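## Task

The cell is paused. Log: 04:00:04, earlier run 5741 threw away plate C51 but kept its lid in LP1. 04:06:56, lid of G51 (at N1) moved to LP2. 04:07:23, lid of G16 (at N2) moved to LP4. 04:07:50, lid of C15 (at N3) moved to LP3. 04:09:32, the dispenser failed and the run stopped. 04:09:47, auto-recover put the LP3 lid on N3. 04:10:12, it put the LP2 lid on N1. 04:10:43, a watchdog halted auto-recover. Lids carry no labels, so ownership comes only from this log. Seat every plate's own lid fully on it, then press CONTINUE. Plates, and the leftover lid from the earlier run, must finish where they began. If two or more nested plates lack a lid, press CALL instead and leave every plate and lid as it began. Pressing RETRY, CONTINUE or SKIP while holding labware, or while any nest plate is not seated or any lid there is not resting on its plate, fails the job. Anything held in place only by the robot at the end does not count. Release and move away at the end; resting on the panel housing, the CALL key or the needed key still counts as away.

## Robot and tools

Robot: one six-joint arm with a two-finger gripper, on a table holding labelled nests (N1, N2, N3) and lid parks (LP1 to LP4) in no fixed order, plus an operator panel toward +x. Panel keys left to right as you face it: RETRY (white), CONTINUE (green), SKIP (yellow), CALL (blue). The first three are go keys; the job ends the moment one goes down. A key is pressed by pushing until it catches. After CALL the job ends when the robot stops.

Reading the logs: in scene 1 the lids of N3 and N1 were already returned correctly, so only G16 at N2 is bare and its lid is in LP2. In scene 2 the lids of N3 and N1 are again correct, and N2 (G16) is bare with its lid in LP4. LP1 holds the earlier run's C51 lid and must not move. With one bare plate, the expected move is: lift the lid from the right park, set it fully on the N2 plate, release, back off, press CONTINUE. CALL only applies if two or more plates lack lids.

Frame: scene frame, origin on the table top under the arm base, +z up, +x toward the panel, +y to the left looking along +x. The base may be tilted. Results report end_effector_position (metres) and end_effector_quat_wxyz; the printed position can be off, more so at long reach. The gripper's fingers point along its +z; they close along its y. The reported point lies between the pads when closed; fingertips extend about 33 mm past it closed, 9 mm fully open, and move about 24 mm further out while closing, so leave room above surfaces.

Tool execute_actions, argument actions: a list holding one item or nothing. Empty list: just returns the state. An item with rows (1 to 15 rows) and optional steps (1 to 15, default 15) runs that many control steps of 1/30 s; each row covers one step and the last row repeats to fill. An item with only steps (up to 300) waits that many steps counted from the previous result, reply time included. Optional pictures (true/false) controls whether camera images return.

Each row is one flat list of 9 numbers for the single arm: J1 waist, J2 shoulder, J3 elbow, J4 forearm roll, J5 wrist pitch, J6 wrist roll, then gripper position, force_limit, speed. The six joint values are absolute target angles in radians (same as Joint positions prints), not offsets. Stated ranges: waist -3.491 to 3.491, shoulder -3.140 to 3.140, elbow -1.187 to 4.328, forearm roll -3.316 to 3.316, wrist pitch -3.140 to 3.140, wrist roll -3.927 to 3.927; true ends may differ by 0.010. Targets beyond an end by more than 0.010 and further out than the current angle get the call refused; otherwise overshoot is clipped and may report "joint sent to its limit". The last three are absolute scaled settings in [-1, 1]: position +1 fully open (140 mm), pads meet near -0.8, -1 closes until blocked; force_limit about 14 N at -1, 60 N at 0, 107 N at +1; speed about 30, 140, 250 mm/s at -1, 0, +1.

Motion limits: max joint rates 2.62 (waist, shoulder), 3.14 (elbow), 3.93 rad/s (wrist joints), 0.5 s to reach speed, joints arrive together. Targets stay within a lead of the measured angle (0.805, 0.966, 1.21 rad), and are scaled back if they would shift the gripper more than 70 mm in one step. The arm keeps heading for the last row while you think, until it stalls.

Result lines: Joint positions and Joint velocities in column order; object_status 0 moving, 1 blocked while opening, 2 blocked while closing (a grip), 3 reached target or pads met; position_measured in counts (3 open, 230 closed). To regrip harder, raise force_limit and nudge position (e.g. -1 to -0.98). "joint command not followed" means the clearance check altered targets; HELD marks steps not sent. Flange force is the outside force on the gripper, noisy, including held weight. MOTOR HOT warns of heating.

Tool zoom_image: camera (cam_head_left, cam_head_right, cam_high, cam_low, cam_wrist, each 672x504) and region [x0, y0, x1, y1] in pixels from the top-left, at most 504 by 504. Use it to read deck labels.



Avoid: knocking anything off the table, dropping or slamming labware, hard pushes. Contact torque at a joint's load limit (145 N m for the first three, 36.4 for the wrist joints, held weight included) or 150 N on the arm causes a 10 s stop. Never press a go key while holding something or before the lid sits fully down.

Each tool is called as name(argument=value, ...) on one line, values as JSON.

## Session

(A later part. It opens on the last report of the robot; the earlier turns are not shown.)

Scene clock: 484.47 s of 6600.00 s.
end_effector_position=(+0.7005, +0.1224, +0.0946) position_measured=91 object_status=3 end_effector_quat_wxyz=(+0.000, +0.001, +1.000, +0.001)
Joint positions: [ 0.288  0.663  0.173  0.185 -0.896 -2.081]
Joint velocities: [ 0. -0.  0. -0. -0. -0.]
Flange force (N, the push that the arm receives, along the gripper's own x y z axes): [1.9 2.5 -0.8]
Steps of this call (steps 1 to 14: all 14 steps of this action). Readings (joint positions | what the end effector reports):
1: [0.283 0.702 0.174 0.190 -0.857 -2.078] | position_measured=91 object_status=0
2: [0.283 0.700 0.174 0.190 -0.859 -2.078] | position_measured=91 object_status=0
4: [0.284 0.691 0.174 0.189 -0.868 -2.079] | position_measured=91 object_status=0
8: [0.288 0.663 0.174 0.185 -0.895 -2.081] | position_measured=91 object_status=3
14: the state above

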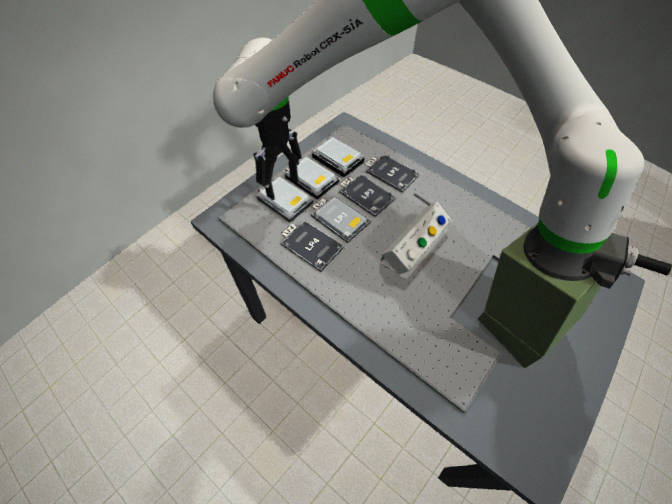

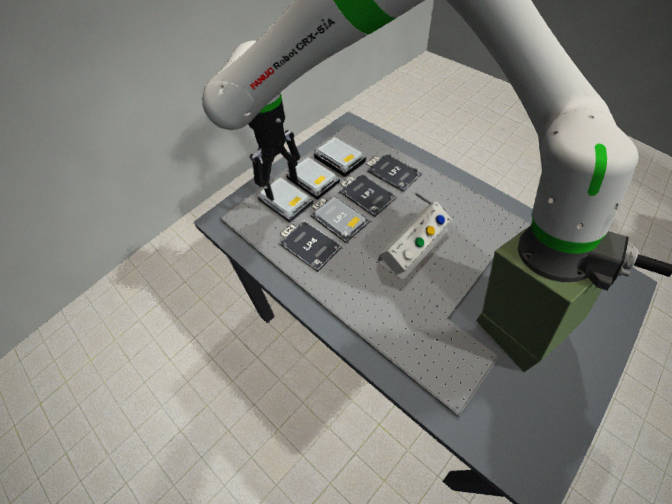

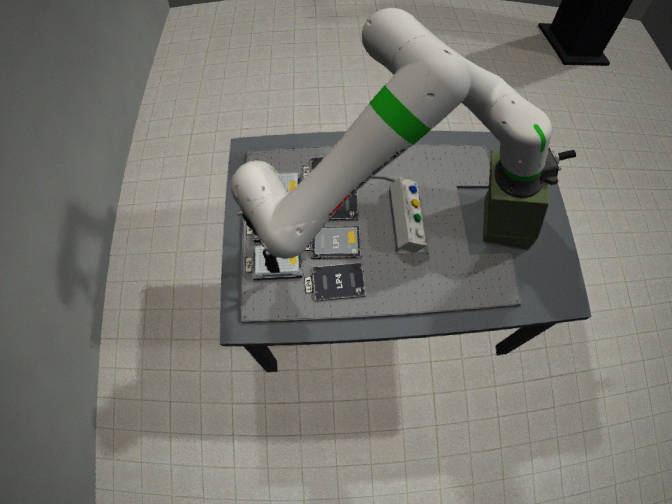

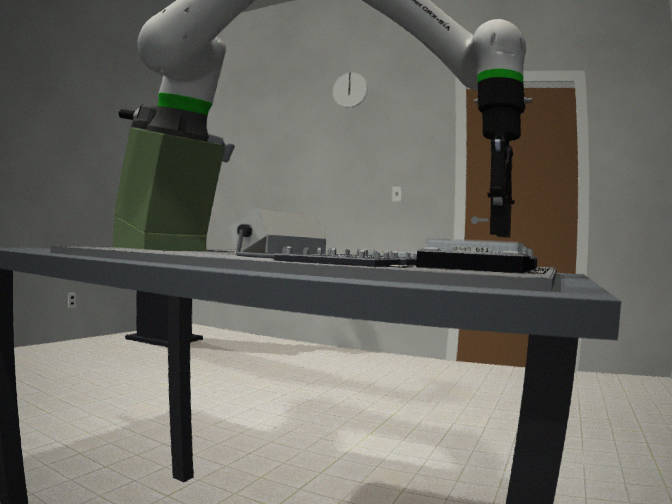

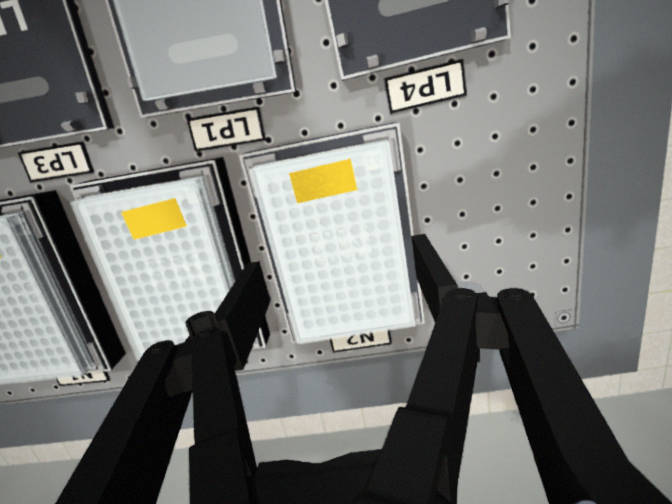

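zoom_image(camera="cam_wrist", region=[220, 110, 460, 370])

zoom_image(camera="cam_head_left", region=[240, 120, 400, 240])

Region (220, 110, 460, 370) of cam_wrist's 672x504 image, scaled by 1.938, with more detail than that image has; it fills the left 465 columns of this view, and the rest is white.

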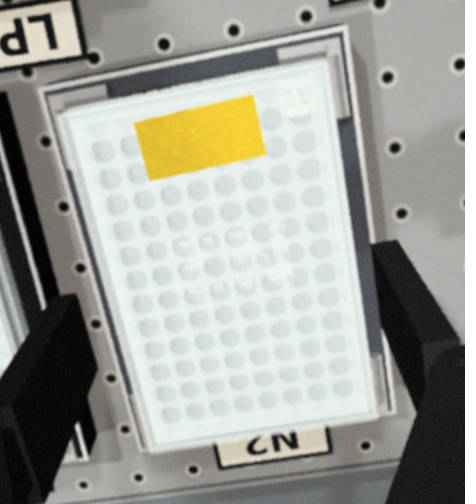

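Region (240, 120, 400, 240) of cam_head_left's 672x504 image, scaled by 3.150, with more detail than that image has; it fills the top 378 rows of this view, and the rest is white.

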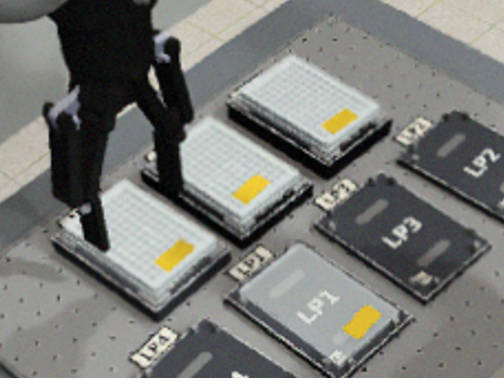

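execute_actions(actions=[{"rows": [[0.3972,-0.176,-0.858,0,-0.8895,-2.0788,0.3,-0.5,0],[0.3972,-0.176,-0.858,0,-0.8895,-2.0788,0.3,-0.5,0],[0.3972,-0.176,-0.858,0,-0.8895,-2.0788,0.3,-0.5,0],[0.3972,-0.176,-0.858,0,-0.8895,-2.0788,0.3,-0.5,0],[0.3972,-0.176,-0.858,0,-0.8895,-2.0788,0.3,-0.5,0],[0.3972,-0.176,-0.858,0,-0.8895,-2.0788,0.3,-0.5,0],[0.3972,-0.176,-0.858,0,-0.8895,-2.0788,0.3,-0.5,0],[0.3972,-0.176,-0.858,0,-0.8895,-2.0788,-1,-0.5,0.3]], "steps": 15}], pictures=false)

execute_actions(actions=[{"rows": [[0.3972,-0.176,-0.858,0,-0.8895,-2.0788,-1,-0.5,0.3]], "steps": 15}], pictures=false)

execute_actions(actions=[{"rows": [[0.3972,-0.176,-0.858,0,-0.8895,-2.0788,-1,-0.5,0.3]], "steps": 6}], pictures=true)

Scene clock: 507.83 s of 6600.00 s.
end_effector_position=(+0.5550, +0.0983, +0.1500) position_measured=150 object_status=0 end_effector_quat_wxyz=(-0.043, -0.002, +0.999, +0.015)
Joint positions: [ 0.33   0.347 -0.213  0.115 -0.894 -2.08 ]
Joint velocities: [ 0.102 -0.787 -0.972 -0.172  0.007  0.001]
Flange force (N, the push that the arm receives, along the gripper's own x y z axes): [3.4 -0.2 -0.6]
Steps of this call (steps 1 to 15: the robot went on to your last target; steps 16 to 90: nothing new was sent; then 19.87 s passed at rest; steps 91 to 105: all 15 steps of this action). Readings (joint positions | what the end effector reports):
91: [0.288 0.663 0.174 0.185 -0.896 -2.081] | position_measured=91 object_status=3
92: [0.289 0.661 0.171 0.184 -0.896 -2.081] | position_measured=91 object_status=3
94: [0.291 0.640 0.146 0.179 -0.896 -2.081] | position_measured=91 object_status=3
98: [0.305 0.537 0.022 0.156 -0.895 -2.081] | position_measured=91 object_status=0
105: the state above

Scene clock: 508.33 s of 6600.00 s.
end_effector_position=(+0.3491, +0.0436, +0.1740) position_measured=232 object_status=3 end_effector_quat_wxyz=(-0.098, -0.004, +0.995, +0.026)
Joint positions: [ 0.38  -0.041 -0.692  0.03  -0.891 -2.079]
Joint velocities: [ 0.097 -0.746 -0.919 -0.163  0.007  0.001]
Flange force (N, the push that the arm receives, along the gripper's own x y z axes): [-3.8 3.3 0.7]
Steps of this call (steps 1 to 15: all 15 steps of this action). Readings (joint positions | what the end effector reports):
1: [0.333 0.320 -0.246 0.109 -0.893 -2.080] | position_measured=159 object_status=0
2: [0.336 0.294 -0.279 0.103 -0.893 -2.080] | position_measured=169 object_status=0
4: [0.343 0.241 -0.344 0.091 -0.893 -2.080] | position_measured=187 object_status=0
8: [0.357 0.137 -0.472 0.069 -0.892 -2.080] | position_measured=225 object_status=0
15: the state above

Scene clock: 508.53 s of 6600.00 s.
end_effector_position=(+0.2796, +0.0215, +0.1702) position_measured=232 object_status=3 end_effector_quat_wxyz=(-0.116, -0.003, +0.993, +0.029)
Joint positions: [ 0.396 -0.167 -0.848  0.002 -0.89  -2.079]
Joint velocities: [ 0.036 -0.278 -0.34  -0.06   0.002  0.002]
Flange force (N, the push that the arm receives, along the gripper's own x y z axes): [36.0 2.4 -3.6]
Steps of this call (steps 1 to 6: all 6 steps of this action). Readings (joint positions | what the end effector reports):
1: [0.383 -0.067 -0.723 0.024 -0.890 -2.079] | position_measured=232 object_status=3
2: [0.386 -0.092 -0.754 0.018 -0.890 -2.079] | position_measured=232 object_status=3
4: [0.392 -0.138 -0.811 0.008 -0.890 -2.079] | position_measured=232 object_status=3
6: the state above

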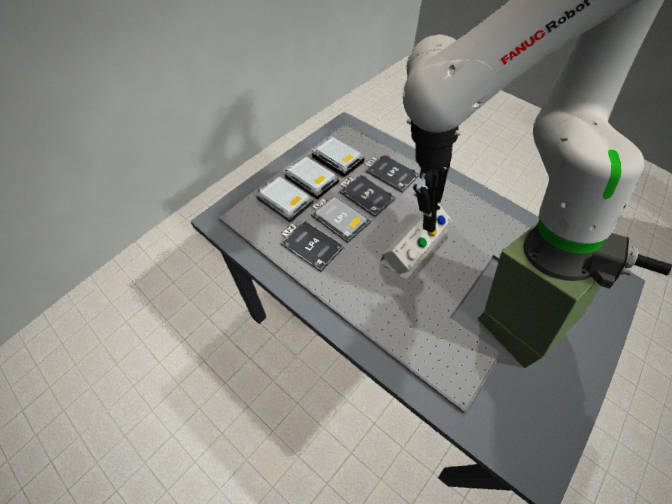

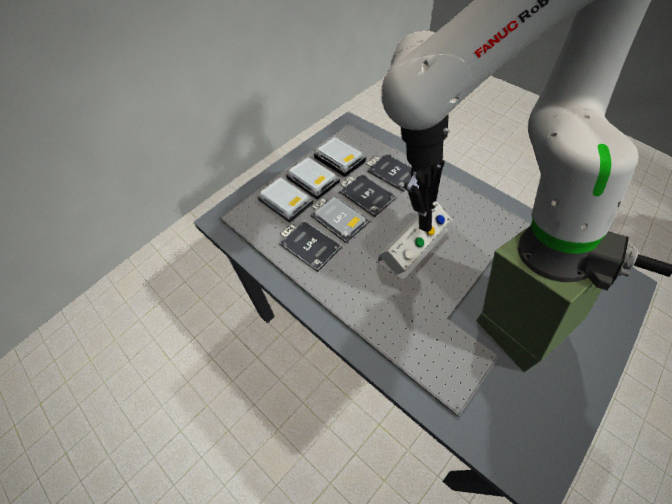

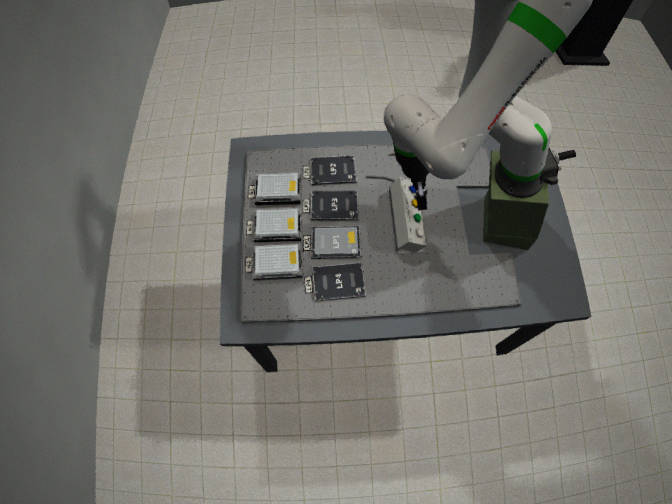

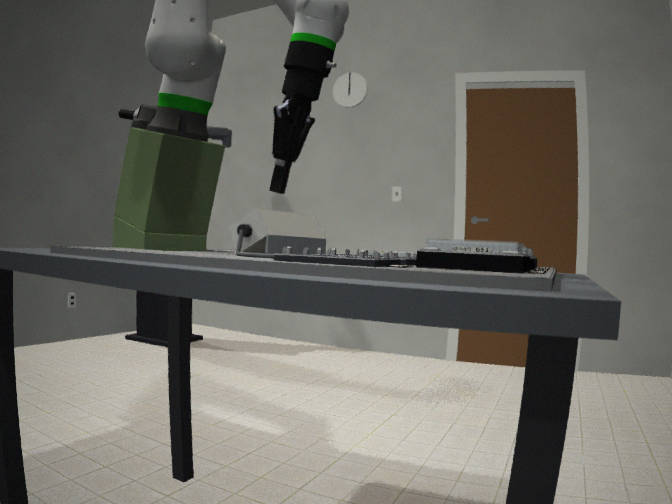

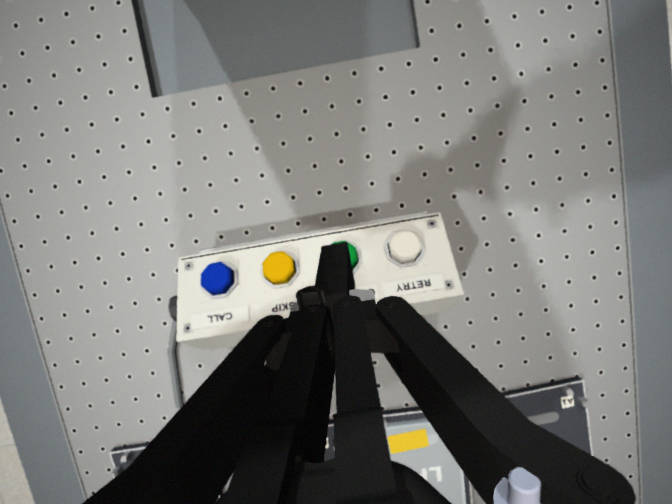

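execute_actions(actions=[{"rows": [[0.3772,-0.0580,-0.8617,0,-0.7670,-2.0588,-1,-0.5,0.3]], "steps": 14}], pictures=true)

zoom_image(camera="cam_head_left", region=[245, 125, 375, 225])

zoom_image(camera="cam_low", region=[400, 220, 560, 290])

Scene clock: 513.13 s of 6600.00 s.
end_effector_position=(+0.2787, +0.0223, +0.1352) position_measured=232 object_status=3 end_effector_quat_wxyz=(-0.117, -0.003, +0.993, +0.030)
Joint positions: [ 0.377 -0.058 -0.862 -0.    -0.767 -2.059]
Joint velocities: [-0.     0.001  0.    -0.     0.002 -0.002]
Flange force (N, the push that the arm receives, along the gripper's own x y z axes): [6.5 3.7 0.2]
Steps of this call (steps 1 to 30: the robot went on to your last target; steps 31 to 90: nothing new was sent; then 1.13 s passed at rest; steps 91 to 104: all 14 steps of this action). Readings (joint positions | what the end effector reports):
91: [0.397 -0.176 -0.858 -0.000 -0.890 -2.079] | position_measured=232 object_status=3
92: [0.397 -0.174 -0.858 -0.000 -0.888 -2.078] | position_measured=232 object_status=3
94: [0.393 -0.153 -0.859 -0.000 -0.866 -2.075] | position_measured=232 object_status=3
98: [0.380 -0.073 -0.861 -0.000 -0.783 -2.061] | position_measured=232 object_status=3
104: the state above

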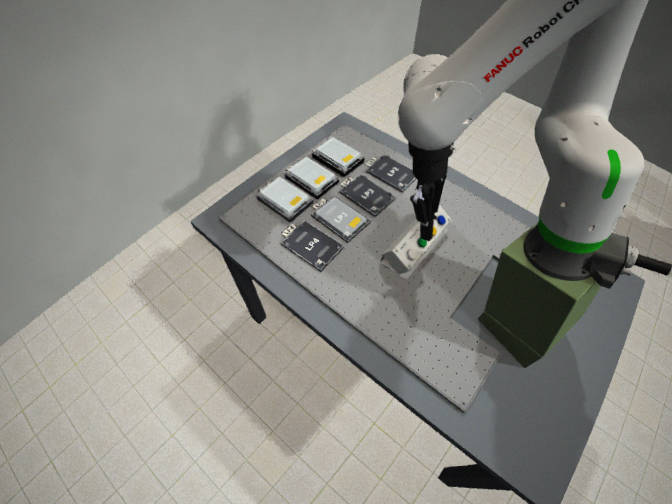

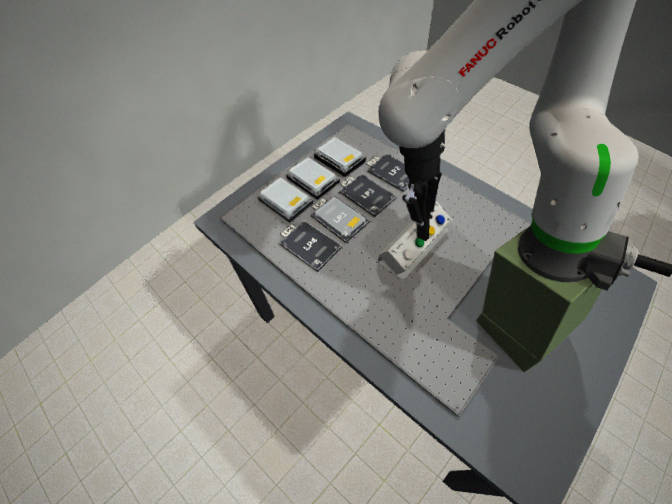

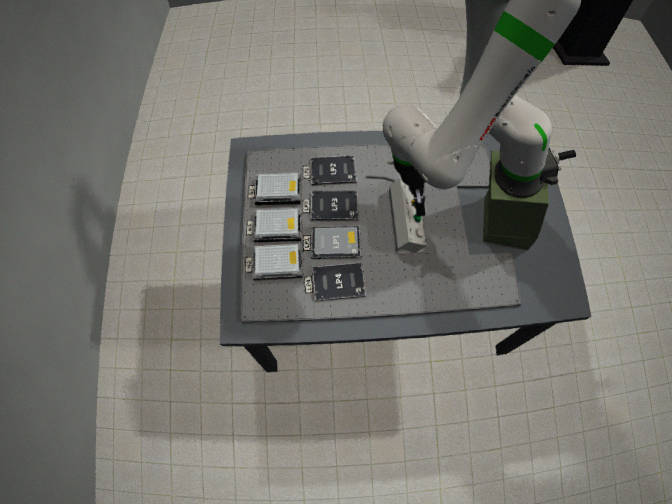

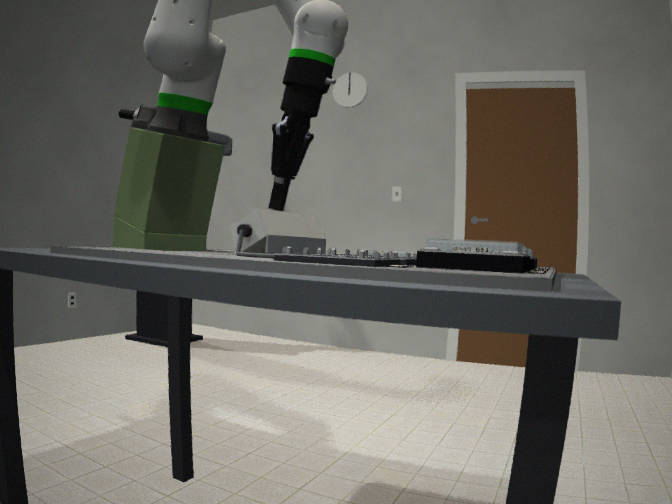

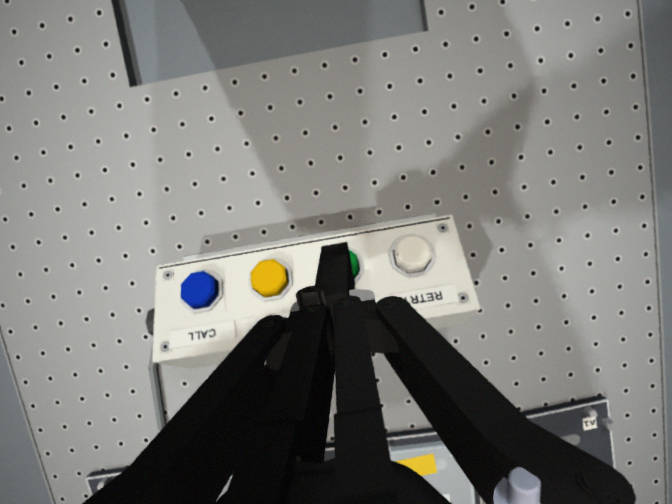

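Region (245, 125, 375, 225) of cam_head_left's 672x504 image, scaled by 3.877, with more detail than that image has; it fills the top 388 rows of this view, and the rest is white.

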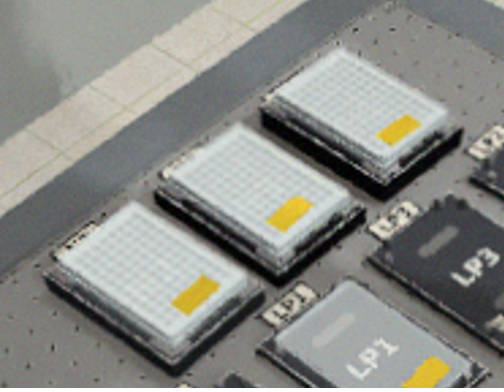

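Region (400, 220, 560, 290) of cam_low's 672x504 image, scaled by 3.150, with more detail than that image has; it fills the top 220 rows of this view, and the rest is white.

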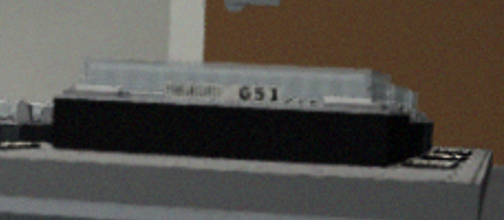

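execute_actions(actions=[{"rows": [[0.3694,-0.0357,-0.8692,0,-0.7376,-2.0509,-1,-0.5,0.3],[0.3694,-0.0357,-0.8692,0,-0.7376,-2.0509,-1,-0.5,0.3],[0.3694,-0.0357,-0.8692,0,-0.7376,-2.0509,-1,-0.5,0.3],[0.3694,-0.0357,-0.8692,0,-0.7376,-2.0509,-1,-0.5,0.3],[0.3694,-0.0357,-0.8692,0,-0.7376,-2.0509,-1,-0.5,0.3],[0.3694,-0.0357,-0.8692,0,-0.7376,-2.0509,-1,-0.5,0.3],[0.3688,-0.0323,-0.8693,0,-0.7341,-2.0503,-1,-0.5,0.3],[0.3683,-0.0290,-0.8694,0,-0.7306,-2.0498,-1,-0.5,0.3],[0.3677,-0.0256,-0.8695,0,-0.7271,-2.0492,-1,-0.5,0.3],[0.3671,-0.0222,-0.8696,0,-0.7236,-2.0486,-1,-0.5,0.3],[0.3666,-0.0189,-0.8697,0,-0.7201,-2.0481,-1,-0.5,0.3],[0.3660,-0.0155,-0.8698,0,-0.7166,-2.0475,-1,-0.5,0.3],[0.3654,-0.0122,-0.8700,0,-0.7131,-2.0469,-1,-0.5,0.3]], "steps": 15}], pictures=false)

execute_actions(actions=[{"rows": [[0.3649,-0.0088,-0.8701,0,-0.7096,-2.0464,-1,-0.5,0.3],[0.3649,-0.0088,-0.8701,0,-0.7096,-2.0464,-1,-0.5,0.3],[0.3643,-0.0055,-0.8702,0,-0.7061,-2.0458,-1,-0.5,0.3]], "steps": 7}], pictures=true)

Scene clock: 550.67 s of 6600.00 s.
end_effector_position=(+0.2767, +0.0203, +0.1202) position_measured=232 object_status=3 end_effector_quat_wxyz=(-0.117, -0.004, +0.993, +0.029)
Joint positions: [ 0.366 -0.013 -0.87   0.    -0.714 -2.047]
Joint velocities: [-0.006  0.032 -0.002  0.     0.036  0.006]
Flange force (N, the push that the arm receives, along the gripper's own x y z axes): [-3.6 2.1 13.2]
Steps of this call (steps 1 to 15: the robot went on to your last target; steps 16 to 90: nothing new was sent; then 34.03 s passed at rest; steps 91 to 105: all 15 steps of this action). Readings (joint positions | what the end effector reports):
91: [0.377 -0.058 -0.862 -0.000 -0.767 -2.059] | position_measured=232 object_status=3
92: [0.376 -0.056 -0.862 0.000 -0.764 -2.058] | position_measured=232 object_status=3
94: [0.371 -0.040 -0.868 0.000 -0.744 -2.052] | position_measured=232 object_status=3
98: [0.369 -0.034 -0.869 0.000 -0.736 -2.051] | position_measured=232 object_status=3
105: the state above

Scene clock: 550.90 s of 6600.00 s.
end_effector_position=(+0.2767, +0.0203, +0.1181) position_measured=232 object_status=3 end_effector_quat_wxyz=(-0.117, -0.004, +0.993, +0.029)
Joint positions: [ 0.364 -0.006 -0.87   0.    -0.706 -2.046]
Joint velocities: [-0.     0.002 -0.    -0.     0.001  0.   ]
Flange force (N, the push that the arm receives, along the gripper's own x y z axes): [3.9 6.5 -2.8]
Steps of this call (steps 1 to 7: all 7 steps of this action). Readings (joint positions | what the end effector reports):
1: [0.365 -0.012 -0.870 0.000 -0.713 -2.047] | position_measured=232 object_status=3
2: [0.365 -0.011 -0.870 0.000 -0.712 -2.047] | position_measured=232 object_status=3
4: [0.365 -0.008 -0.870 0.000 -0.708 -2.046] | position_measured=232 object_status=3
7: the state above

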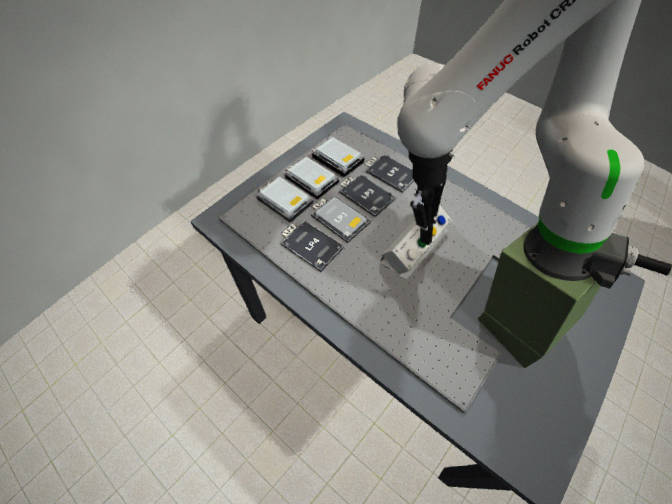

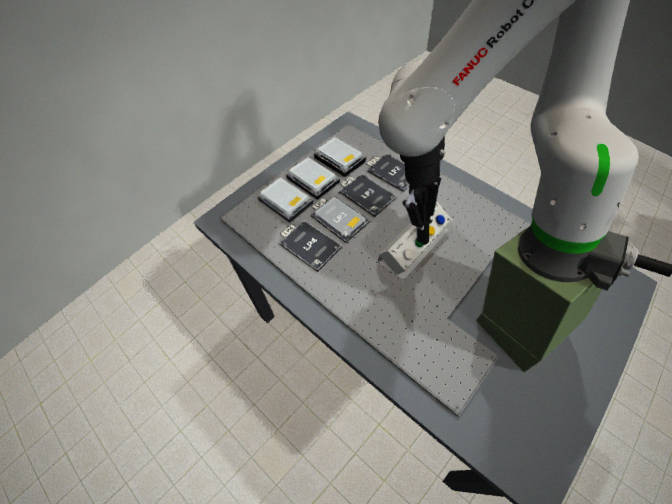

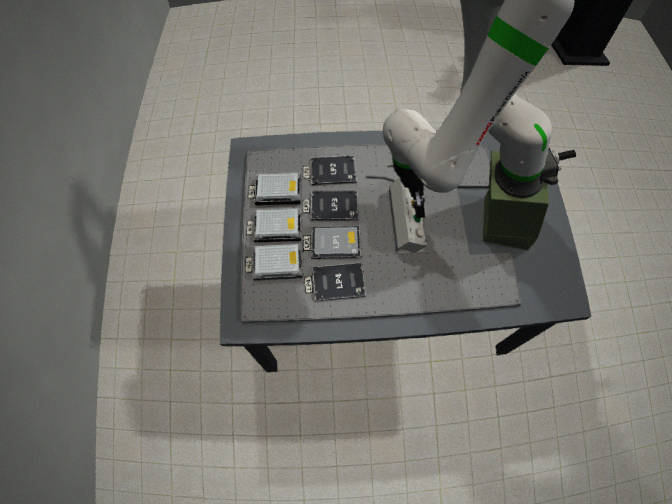

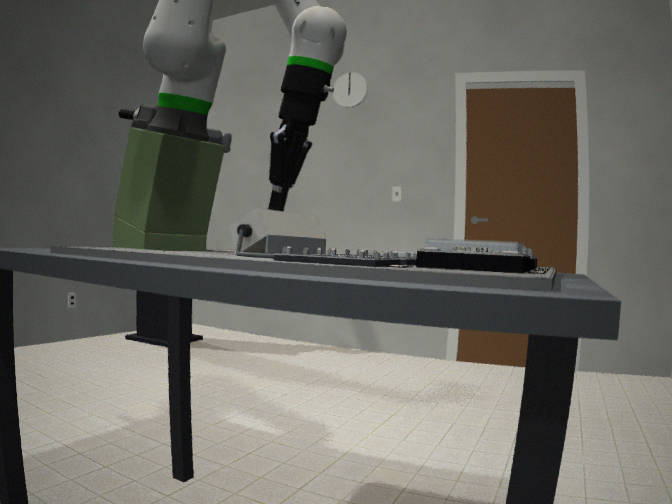

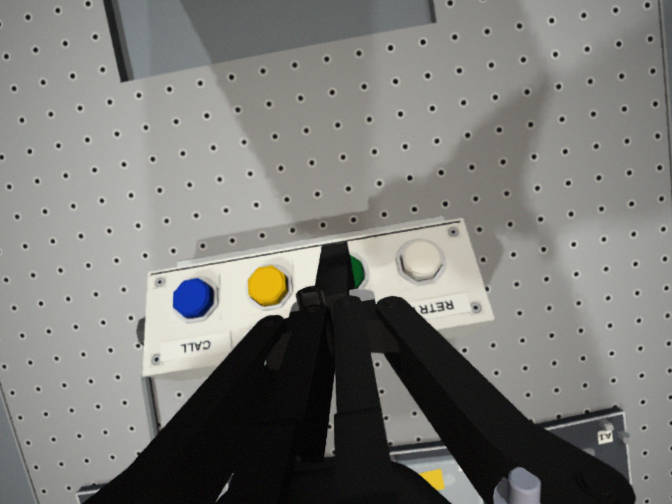

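execute_actions(actions=[{"rows": [[0.3717,-0.0075,-0.8641,0,-0.7144,-2.0532,-1,-0.5,0.3],[0.3717,-0.0075,-0.8641,0,-0.7144,-2.0532,-1,-0.5,0.3],[0.3717,-0.0075,-0.8641,0,-0.7144,-2.0532,-1,-0.5,0.3],[0.3717,-0.0075,-0.8641,0,-0.7144,-2.0532,-1,-0.5,0.3],[0.3717,-0.0075,-0.8641,0,-0.7144,-2.0532,-1,-0.5,0.3],[0.3712,-0.0041,-0.8642,0,-0.7109,-2.0527,-1,-0.5,0.3],[0.3706,-0.0008,-0.8643,0,-0.7074,-2.0521,-1,-0.5,0.3],[0.3700,0.0026,-0.8644,0,-0.7039,-2.0515,-1,-0.5,0.3]], "steps": 13}], pictures=false)

Scene clock: 578.07 s of 6600.00 s.
end_effector_position=(+0.2787, +0.0233, +0.1171) position_measured=232 object_status=3 end_effector_quat_wxyz=(-0.117, -0.004, +0.993, +0.029)
Joint positions: [ 0.37   0.003 -0.864 -0.    -0.704 -2.051]
Joint velocities: [-0.    -0.001  0.     0.001  0.001 -0.001]
Flange force (N, the push that the arm receives, along the gripper's own x y z axes): no reading
The task's run ended inside this call: 4 steps that you had sent did not run.
Steps of this call (steps 1 to 15: the robot went on to your last target; steps 16 to 90: nothing new was sent; then 23.87 s passed at rest; steps 91 to 99: the first 9 steps of this action). Readings (joint positions | what the end effector reports):
91: [0.364 -0.005 -0.870 -0.000 -0.706 -2.046] | position_measured=232 object_status=3
92: [0.366 -0.006 -0.869 -0.000 -0.708 -2.047] | position_measured=232 object_status=3
94: [0.371 -0.007 -0.864 -0.000 -0.714 -2.053] | position_measured=232 object_status=3
98: [0.371 -0.004 -0.864 -0.000 -0.710 -2.053] | position_measured=232 object_status=3
99: [0.371 -0.000 -0.864 -0.000 -0.707 -2.053] | position_measured=232 object_status=3
The task's run has ended: the event that ends the task has happened.

finished_scene(scene=2)

The scene is finished: the task was done.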